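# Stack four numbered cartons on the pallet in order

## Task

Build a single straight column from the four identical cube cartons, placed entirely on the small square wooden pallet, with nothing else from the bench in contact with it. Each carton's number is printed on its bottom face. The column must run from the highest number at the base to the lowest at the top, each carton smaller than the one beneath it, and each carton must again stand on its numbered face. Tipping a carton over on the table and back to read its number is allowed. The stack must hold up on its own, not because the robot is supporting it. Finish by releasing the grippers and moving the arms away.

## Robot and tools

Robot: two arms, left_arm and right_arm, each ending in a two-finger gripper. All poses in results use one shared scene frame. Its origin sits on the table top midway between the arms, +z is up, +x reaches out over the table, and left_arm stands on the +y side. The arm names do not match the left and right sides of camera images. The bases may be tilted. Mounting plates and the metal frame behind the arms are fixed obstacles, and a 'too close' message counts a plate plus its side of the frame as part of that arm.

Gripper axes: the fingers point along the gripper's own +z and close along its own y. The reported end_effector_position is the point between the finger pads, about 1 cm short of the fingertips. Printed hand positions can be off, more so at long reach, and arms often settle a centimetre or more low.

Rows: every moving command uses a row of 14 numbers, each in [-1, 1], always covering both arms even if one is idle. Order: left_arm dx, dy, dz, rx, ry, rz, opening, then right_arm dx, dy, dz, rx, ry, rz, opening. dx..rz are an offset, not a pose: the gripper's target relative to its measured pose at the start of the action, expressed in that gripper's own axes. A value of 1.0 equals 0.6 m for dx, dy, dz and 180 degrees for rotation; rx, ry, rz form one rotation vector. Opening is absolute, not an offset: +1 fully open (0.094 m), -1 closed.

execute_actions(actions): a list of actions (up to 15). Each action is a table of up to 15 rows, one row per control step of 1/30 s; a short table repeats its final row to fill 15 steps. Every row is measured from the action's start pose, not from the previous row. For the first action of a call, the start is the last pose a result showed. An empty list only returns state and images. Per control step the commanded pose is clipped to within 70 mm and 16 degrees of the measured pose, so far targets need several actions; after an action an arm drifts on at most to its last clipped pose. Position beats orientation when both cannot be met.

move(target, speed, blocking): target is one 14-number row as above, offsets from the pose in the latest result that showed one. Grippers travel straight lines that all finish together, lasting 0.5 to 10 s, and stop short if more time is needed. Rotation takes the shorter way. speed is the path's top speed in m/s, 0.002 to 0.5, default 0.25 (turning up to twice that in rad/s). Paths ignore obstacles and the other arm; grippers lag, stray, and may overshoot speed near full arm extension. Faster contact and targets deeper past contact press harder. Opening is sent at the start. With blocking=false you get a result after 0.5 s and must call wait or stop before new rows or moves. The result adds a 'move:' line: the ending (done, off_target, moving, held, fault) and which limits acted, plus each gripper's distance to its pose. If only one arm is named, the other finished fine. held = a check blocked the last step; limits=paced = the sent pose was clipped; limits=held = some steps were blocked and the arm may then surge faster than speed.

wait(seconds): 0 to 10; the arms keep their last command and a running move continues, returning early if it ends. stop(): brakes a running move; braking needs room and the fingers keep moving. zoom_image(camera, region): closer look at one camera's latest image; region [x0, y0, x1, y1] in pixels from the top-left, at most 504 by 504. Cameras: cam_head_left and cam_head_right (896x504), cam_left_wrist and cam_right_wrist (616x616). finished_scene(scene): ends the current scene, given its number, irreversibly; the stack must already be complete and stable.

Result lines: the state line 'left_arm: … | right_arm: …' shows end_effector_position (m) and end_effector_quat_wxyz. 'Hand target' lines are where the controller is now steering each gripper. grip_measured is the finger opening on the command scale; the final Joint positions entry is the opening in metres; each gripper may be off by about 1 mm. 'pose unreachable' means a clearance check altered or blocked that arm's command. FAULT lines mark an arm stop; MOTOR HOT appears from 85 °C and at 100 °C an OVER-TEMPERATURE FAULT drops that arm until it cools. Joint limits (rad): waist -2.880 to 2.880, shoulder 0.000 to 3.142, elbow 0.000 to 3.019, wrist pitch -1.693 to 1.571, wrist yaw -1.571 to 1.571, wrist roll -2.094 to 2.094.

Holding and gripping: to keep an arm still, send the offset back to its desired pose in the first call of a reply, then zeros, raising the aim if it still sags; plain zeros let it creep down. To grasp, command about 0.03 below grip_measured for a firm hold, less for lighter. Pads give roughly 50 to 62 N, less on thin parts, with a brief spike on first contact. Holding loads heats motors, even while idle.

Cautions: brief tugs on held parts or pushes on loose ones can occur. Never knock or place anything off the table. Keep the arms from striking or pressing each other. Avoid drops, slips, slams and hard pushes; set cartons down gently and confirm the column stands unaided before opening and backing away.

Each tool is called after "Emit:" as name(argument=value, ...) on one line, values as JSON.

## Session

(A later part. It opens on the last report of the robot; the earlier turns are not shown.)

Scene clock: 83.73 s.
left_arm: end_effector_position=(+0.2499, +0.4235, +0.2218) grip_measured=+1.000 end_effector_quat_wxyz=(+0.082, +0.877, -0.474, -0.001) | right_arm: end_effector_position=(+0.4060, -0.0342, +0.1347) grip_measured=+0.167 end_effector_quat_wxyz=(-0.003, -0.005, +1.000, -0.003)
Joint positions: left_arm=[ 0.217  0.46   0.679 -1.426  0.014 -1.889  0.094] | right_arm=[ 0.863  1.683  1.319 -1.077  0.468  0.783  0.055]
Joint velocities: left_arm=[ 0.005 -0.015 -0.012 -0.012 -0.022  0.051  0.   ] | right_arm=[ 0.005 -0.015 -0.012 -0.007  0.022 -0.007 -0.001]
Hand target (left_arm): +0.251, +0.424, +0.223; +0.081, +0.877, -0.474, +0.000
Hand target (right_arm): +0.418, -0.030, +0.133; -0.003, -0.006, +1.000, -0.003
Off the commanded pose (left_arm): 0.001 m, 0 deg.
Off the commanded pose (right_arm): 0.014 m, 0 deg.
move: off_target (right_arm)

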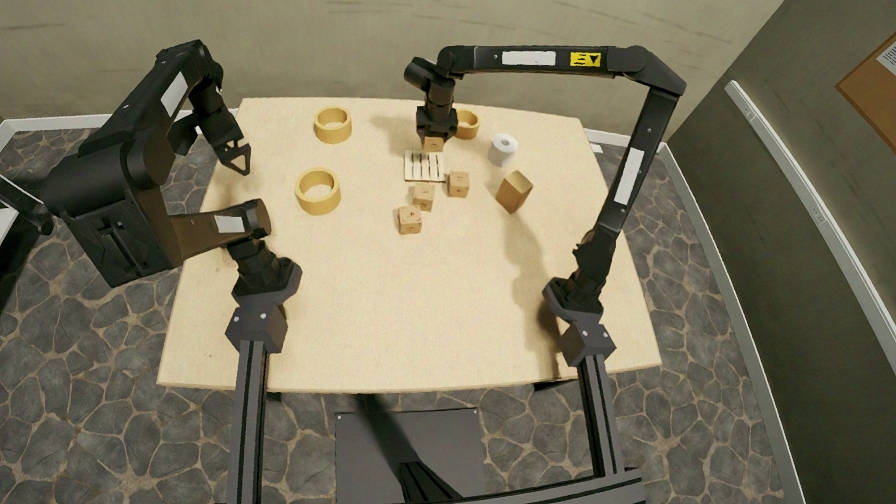

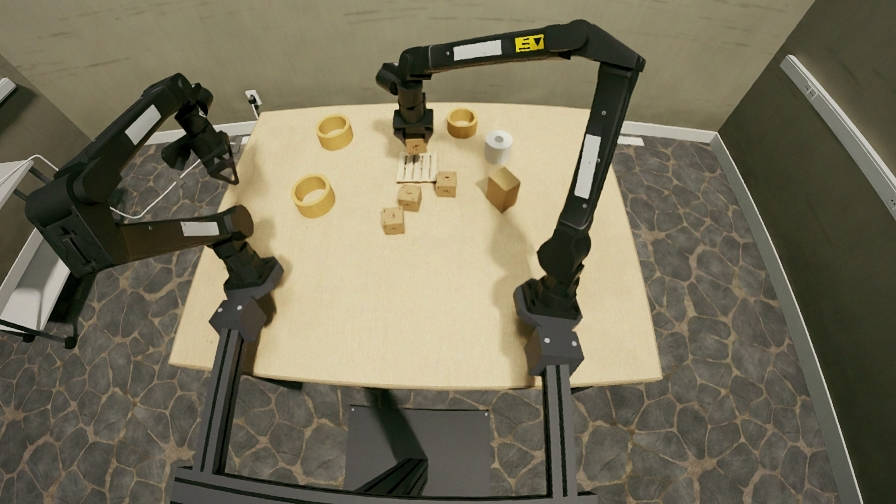

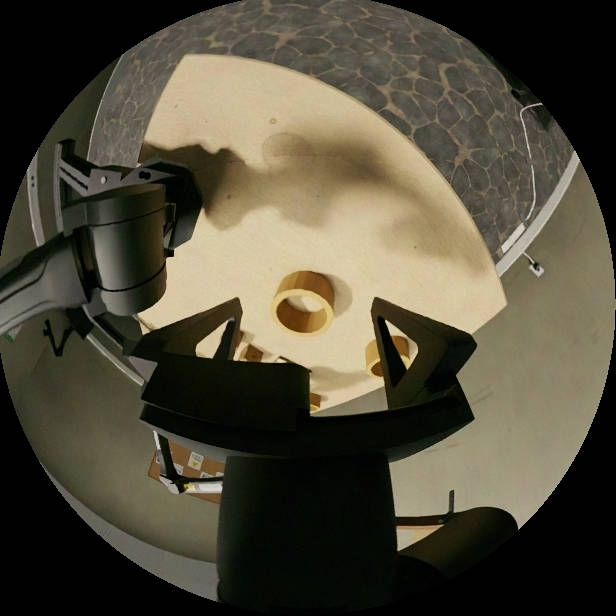

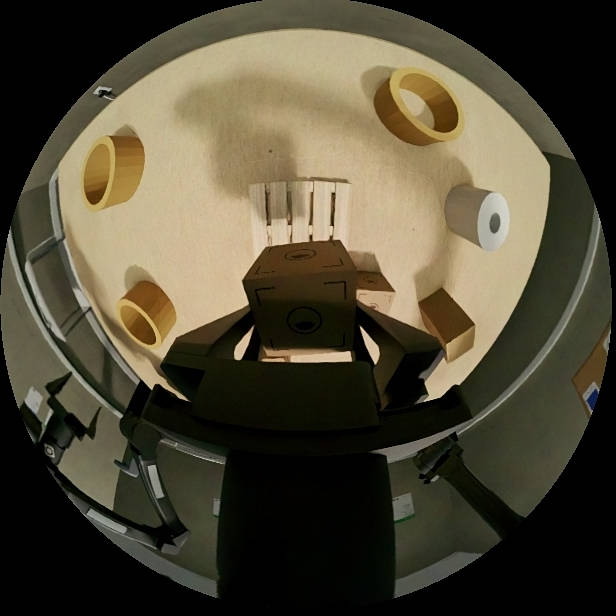

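Emit:
move(target=[0,0,0,0,0,0,1,-0.02,0.012,0.12,0,0,0,0.06], speed=0.12)

Emit:
zoom_image(camera="cam_head_left", region=[370,100,500,220])

Scene clock: 84.90 s.
left_arm: end_effector_position=(+0.2489, +0.4231, +0.2208) grip_measured=+1.000 end_effector_quat_wxyz=(+0.083, +0.877, -0.474, -0.002) | right_arm: end_effector_position=(+0.4198, -0.0247, +0.0739) grip_measured=+0.167 end_effector_quat_wxyz=(+0.002, -0.000, +1.000, +0.003)
Joint positions: left_arm=[ 0.217  0.46   0.675 -1.426  0.014 -1.889  0.094] | right_arm=[ 0.805  1.781  1.308 -0.92   0.458  0.721  0.055]
Joint velocities: left_arm=[-0.024 -0.005 -0.017 -0.002  0.022 -0.007  0.   ] | right_arm=[ 0.005 -0.005  0.012 -0.002  0.022 -0.037  0.   ]
Hand target (left_arm): +0.250, +0.423, +0.222; +0.082, +0.877, -0.474, -0.001
Hand target (right_arm): +0.419, -0.028, +0.063; -0.003, -0.005, +1.000, -0.002
Off the commanded pose (left_arm): 0.001 m, 0 deg.
Off the commanded pose (right_arm): 0.012 m, 1 deg.
move: off_target (right_arm)

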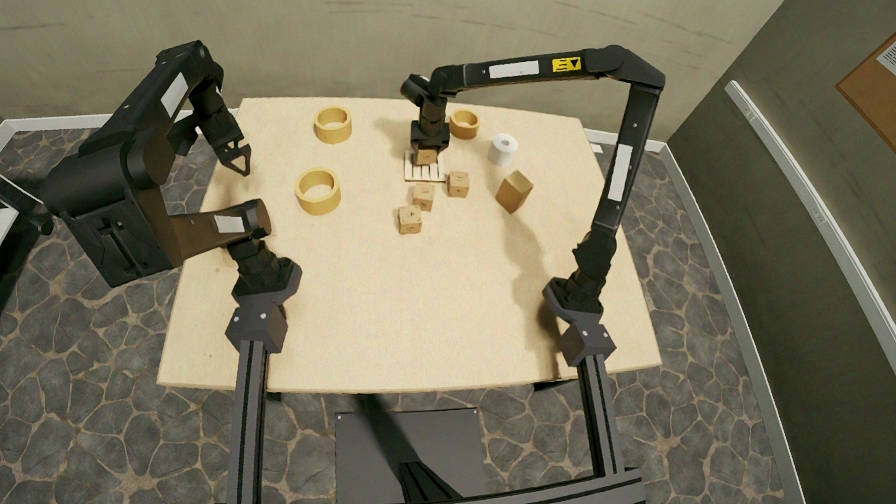

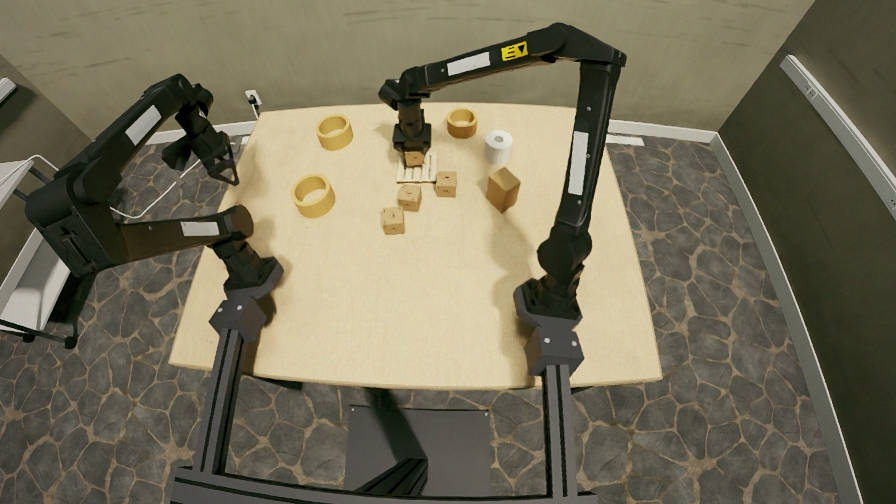

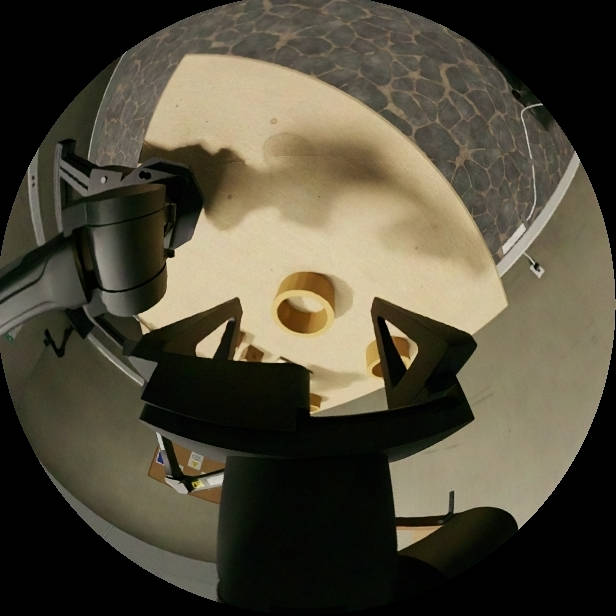

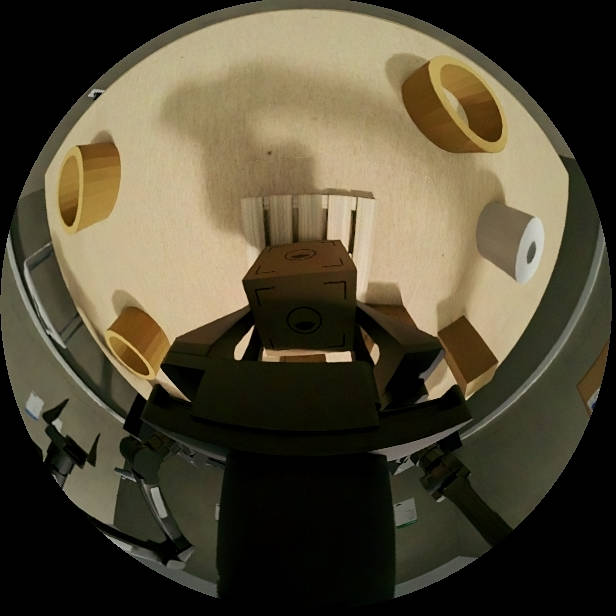

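Region (370, 100, 500, 220) of cam_head_left's 896x504 image, scaled by 3.877, with more detail than that image has; it fills the top 465 rows of this view, and the rest is white.

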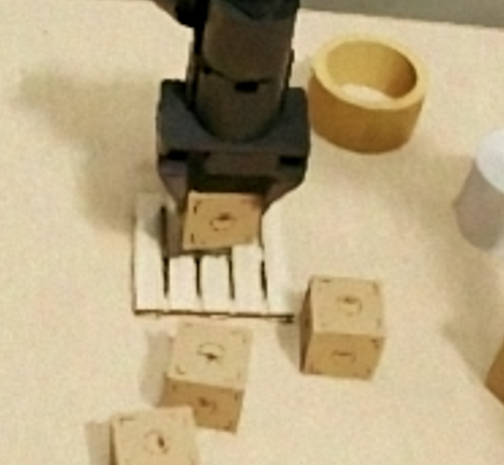

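Centred. Rotate a bit CW to square the cube, lower.

Emit:
move(target=[0,0,0,0,0,0,1,0.005,0,0.07,0,0,0.04,0.06], speed=0.05)

Emit:
execute_actions(actions=[[[0,0,0,0,0,0,1,0,0,0,0,0,0,0.15],[0,0,0,0,0,0,1,0,0,0,0,0,0,0.17],[0,0,0,0,0,0,1,0,0,0,0,0,0,0.19],[0,0,0,0,0,0,1,0,0,0,0,0,0,0.21],[0,0,0,0,0,0,1,0,0,0,0,0,0,0.25]],[[0,0,0,0,0,0,1,0,0,0,0,0,0,1]]])

Emit:
move(target=[0,0,0,0,0,0,1,0,0,-0.14,0,0,0,1])

Emit:
move(target=[0,0,0,0,0,0,1,0.2,0,0,0,0,0.02,1])

Scene clock: 86.77 s.
left_arm: end_effector_position=(+0.2478, +0.4227, +0.2196) grip_measured=+1.000 end_effector_quat_wxyz=(+0.084, +0.877, -0.474, -0.004) | right_arm: end_effector_position=(+0.4218, -0.0197, +0.0494) grip_measured=+0.167 end_effector_quat_wxyz=(+0.012, +0.053, +0.998, +0.013)
Joint positions: left_arm=[ 0.217  0.46   0.672 -1.426  0.014 -1.889  0.094] | right_arm=[ 0.788  1.813  1.284 -0.826  0.454  0.796  0.055]
Joint velocities: left_arm=[-0.024 -0.005 -0.007  0.012  0.037 -0.066  0.   ] | right_arm=[ 0.005 -0.005 -0.007  0.007 -0.051  0.037 -0.   ]
Hand target (left_arm): +0.249, +0.423, +0.221; +0.083, +0.877, -0.474, -0.002
Hand target (right_arm): +0.417, -0.025, +0.032; +0.002, +0.063, +0.998, +0.003
Off the commanded pose (left_arm): 0.002 m, 0 deg.
Off the commanded pose (right_arm): 0.019 m, 2 deg.
move: off_target (right_arm)

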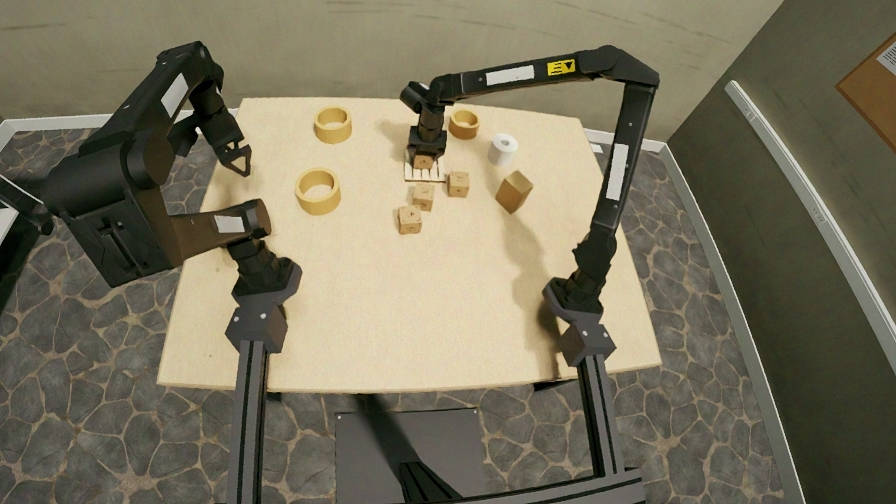

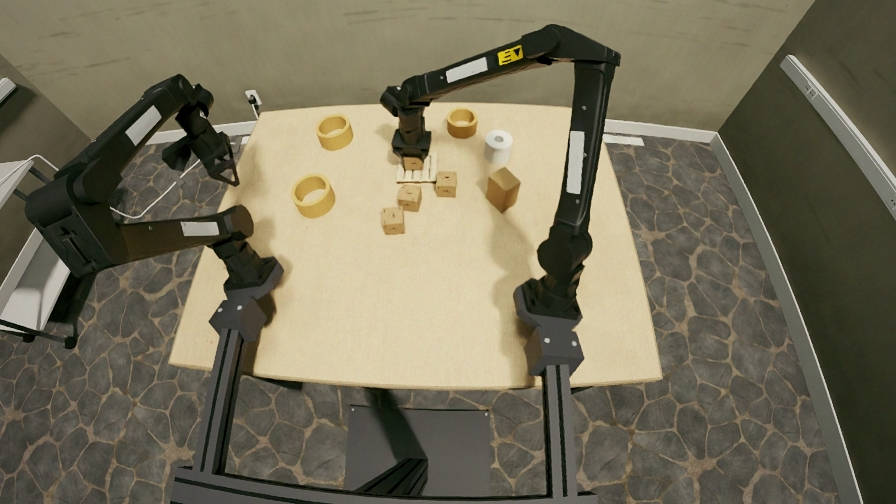

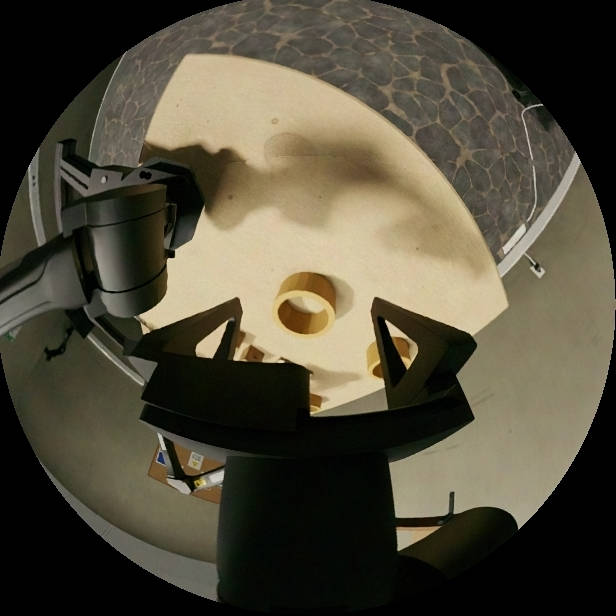

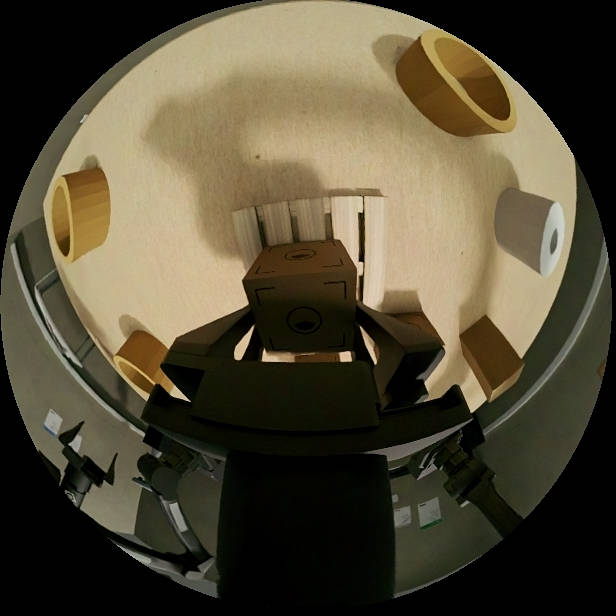

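Scene clock: 87.77 s.
left_arm: end_effector_position=(+0.2459, +0.4219, +0.2176) grip_measured=+1.000 end_effector_quat_wxyz=(+0.086, +0.876, -0.474, -0.006) | right_arm: end_effector_position=(+0.4218, -0.0197, +0.0494) grip_measured=+1.000 end_effector_quat_wxyz=(+0.012, +0.053, +0.998, +0.013)
Joint positions: left_arm=[ 0.217  0.46   0.666 -1.426  0.014 -1.889  0.094] | right_arm=[ 0.788  1.813  1.284 -0.826  0.454  0.796  0.094]
Joint velocities: left_arm=[-0.005 -0.005 -0.002 -0.002 -0.022 -0.037  0.   ] | right_arm=[ 0.005 -0.005  0.017 -0.007  0.022  0.037  0.   ]
Hand target (left_arm): +0.247, +0.422, +0.219; +0.085, +0.876, -0.474, -0.005
Hand target (right_arm): +0.422, -0.020, +0.049; +0.012, +0.053, +0.998, +0.013
Off the commanded pose (left_arm): 0.001 m, 0 deg.
Off the commanded pose (right_arm): 0.000 m, 0 deg.

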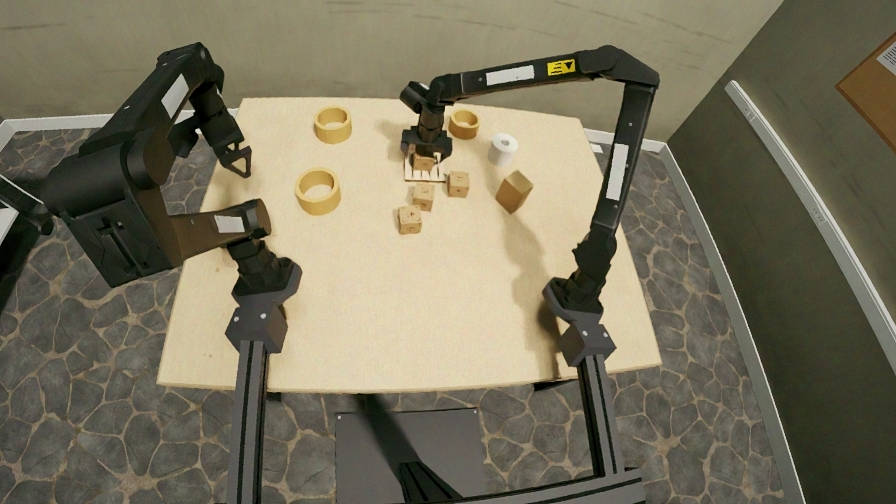

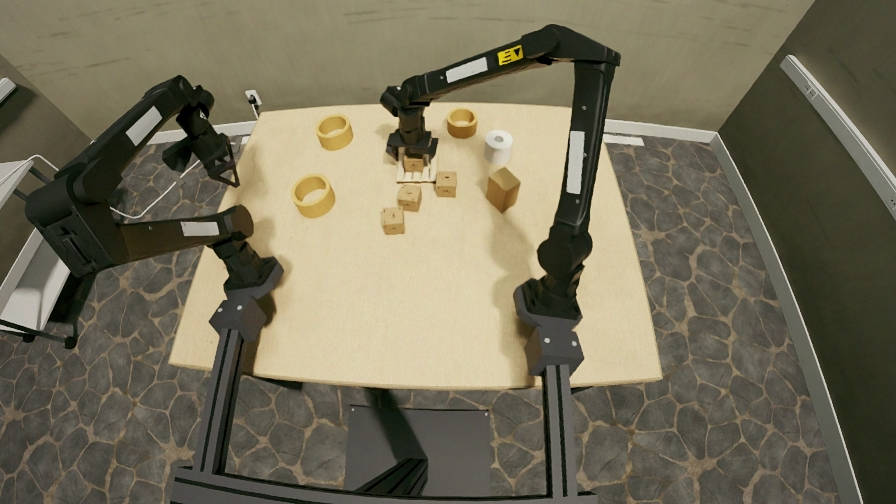

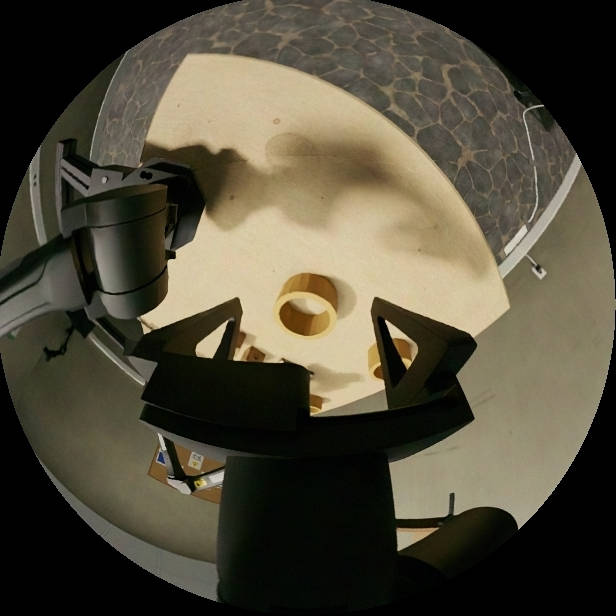

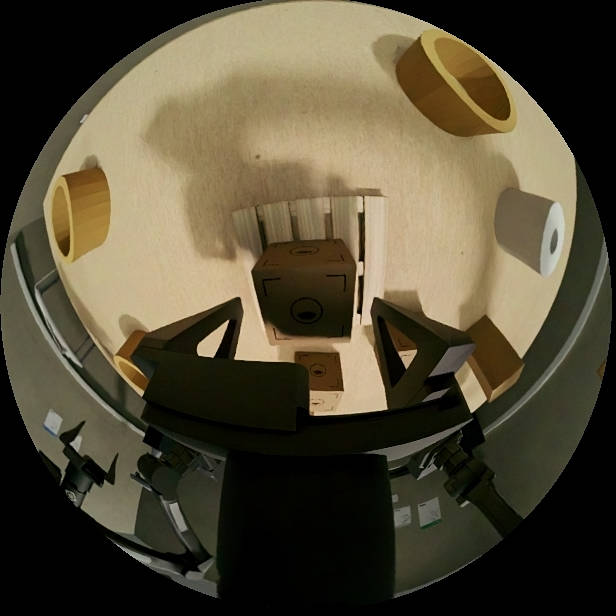

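Scene clock: 88.63 s.
left_arm: end_effector_position=(+0.2447, +0.4215, +0.2164) grip_measured=+1.000 end_effector_quat_wxyz=(+0.087, +0.876, -0.474, -0.007) | right_arm: end_effector_position=(+0.4056, -0.0278, +0.1212) grip_measured=+1.000 end_effector_quat_wxyz=(+0.002, +0.040, +0.999, +0.003)
Joint positions: left_arm=[ 0.217  0.46   0.662 -1.426  0.014 -1.889  0.094] | right_arm=[ 0.859  1.702  1.304 -1.023  0.467  0.862  0.094]
Joint velocities: left_arm=[-0.015 -0.015  0.002 -0.002 -0.037 -0.037  0.   ] | right_arm=[-0.005 -0.005  0.002  0.002 -0.051  0.022  0.   ]
Hand target (left_arm): +0.246, +0.422, +0.217; +0.086, +0.876, -0.474, -0.006
Hand target (right_arm): +0.418, -0.022, +0.133; +0.012, +0.053, +0.998, +0.012
Off the commanded pose (left_arm): 0.002 m, 0 deg.
Off the commanded pose (right_arm): 0.020 m, 2 deg.
move: off_target (right_arm)

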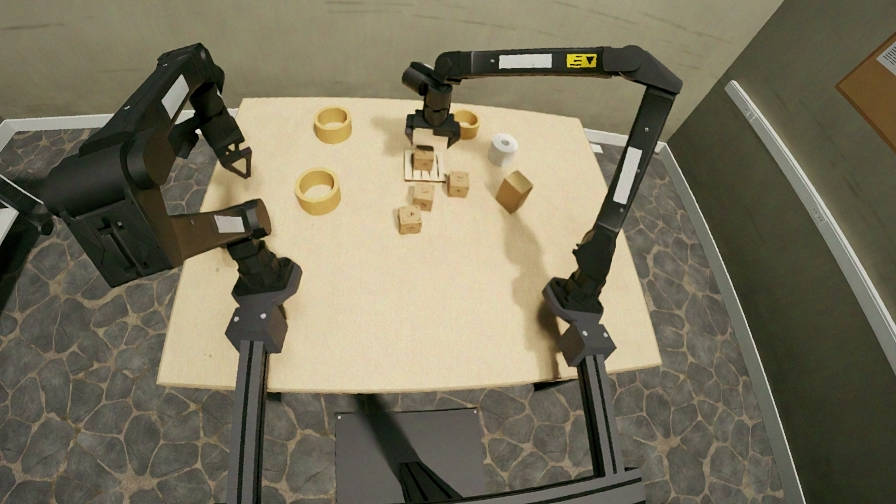

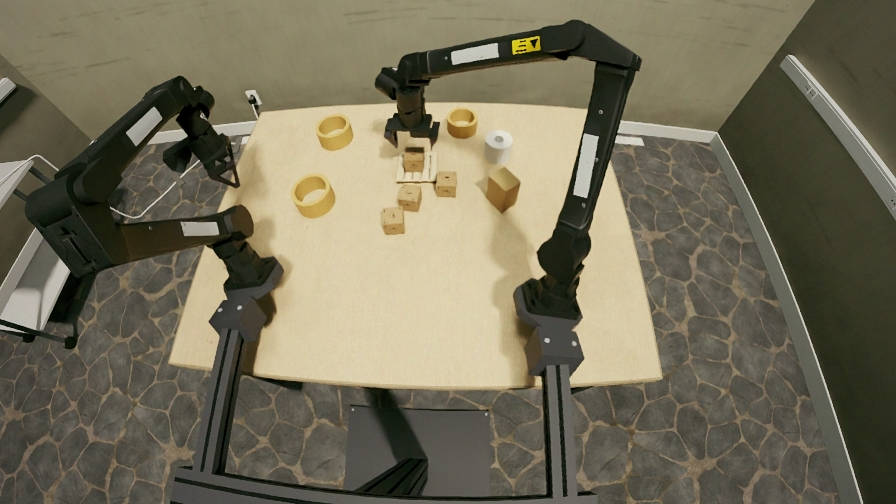

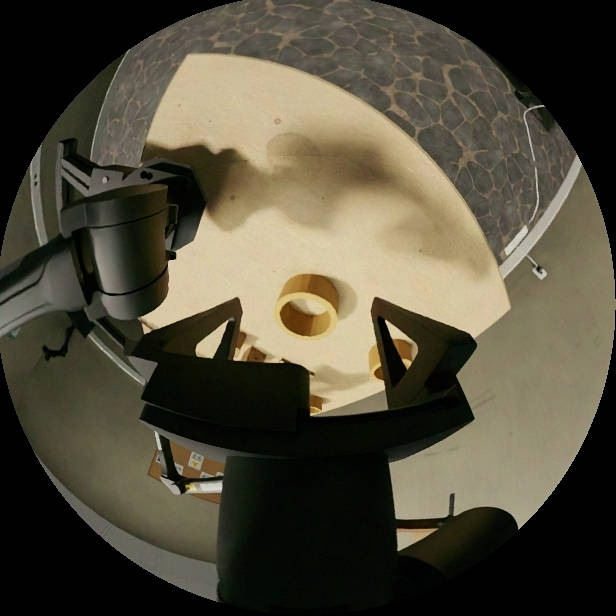

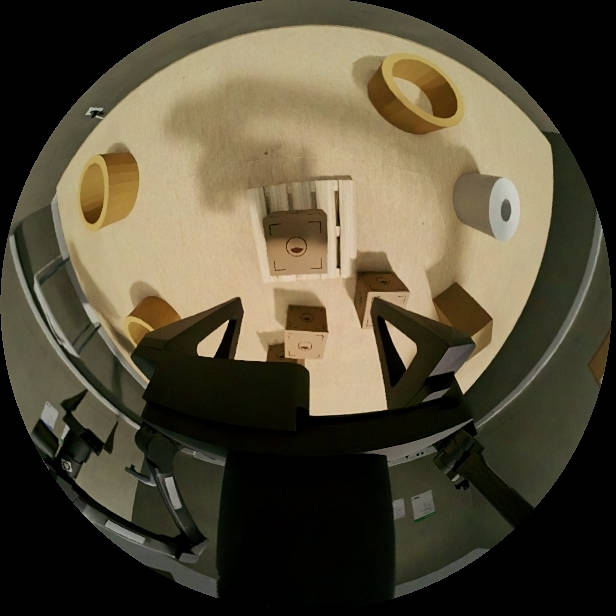

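Scene clock: 89.73 s.
left_arm: end_effector_position=(+0.2437, +0.4211, +0.2154) grip_measured=+1.000 end_effector_quat_wxyz=(+0.088, +0.876, -0.474, -0.008) | right_arm: end_effector_position=(+0.2817, -0.0175, +0.1122) grip_measured=+1.000 end_effector_quat_wxyz=(-0.004, +0.057, +0.998, -0.008)
Joint positions: left_arm=[ 0.217  0.46   0.659 -1.426  0.014 -1.889  0.094] | right_arm=[ 1.045  1.658  1.065 -0.952  0.487  1.116  0.094]
Joint velocities: left_arm=[ 0.005 -0.005  0.012  0.002 -0.066 -0.095  0.   ] | right_arm=[-0.005 -0.005 -0.002  0.012 -0.051 -0.007  0.   ]
Hand target (left_arm): +0.245, +0.421, +0.216; +0.087, +0.876, -0.474, -0.007
Hand target (right_arm): +0.286, -0.019, +0.118; +0.002, +0.071, +0.997, +0.000
Off the commanded pose (left_arm): 0.001 m, 0 deg.
Off the commanded pose (right_arm): 0.010 m, 2 deg.
move: done

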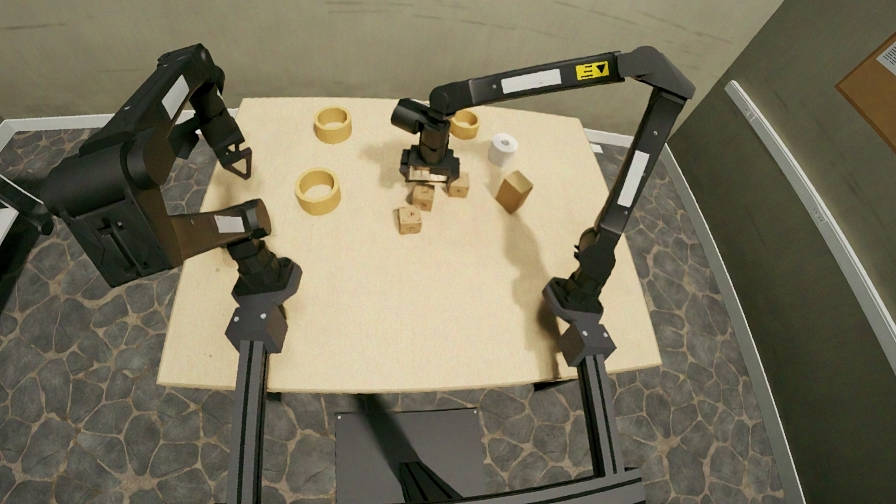

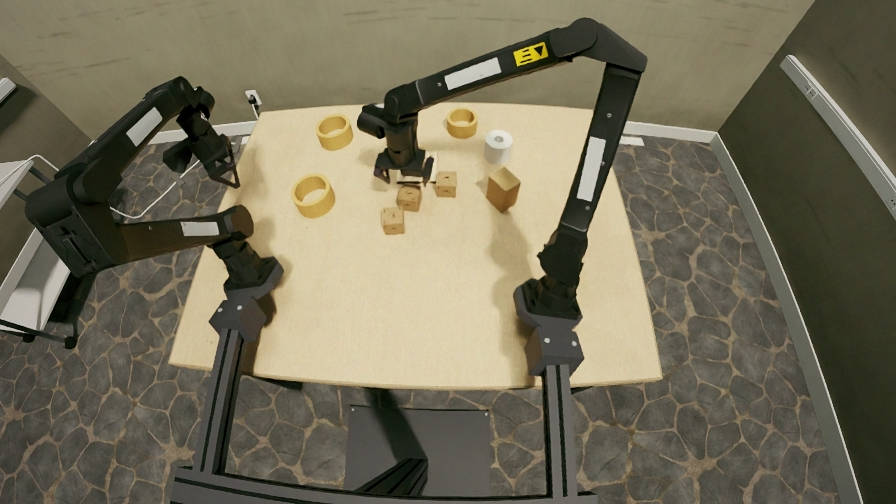

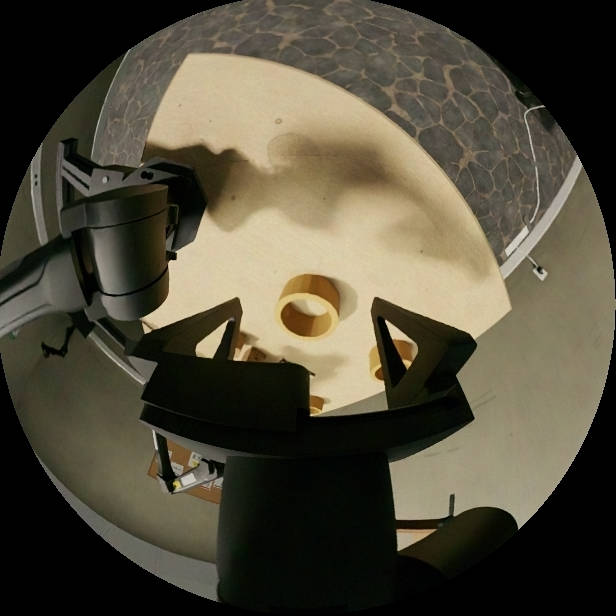

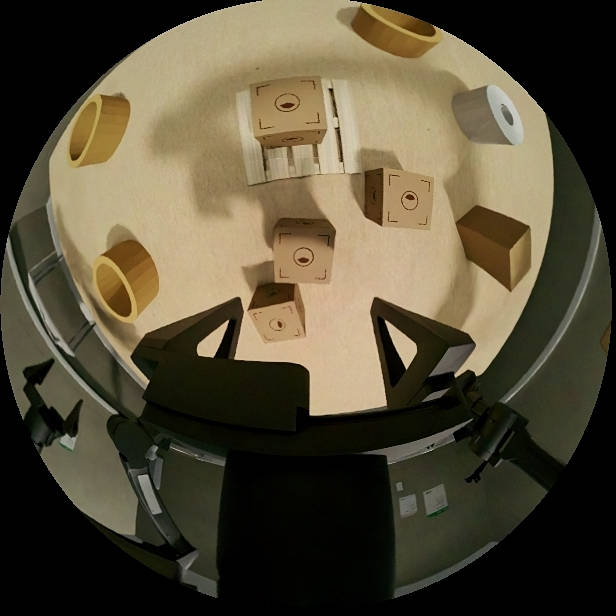

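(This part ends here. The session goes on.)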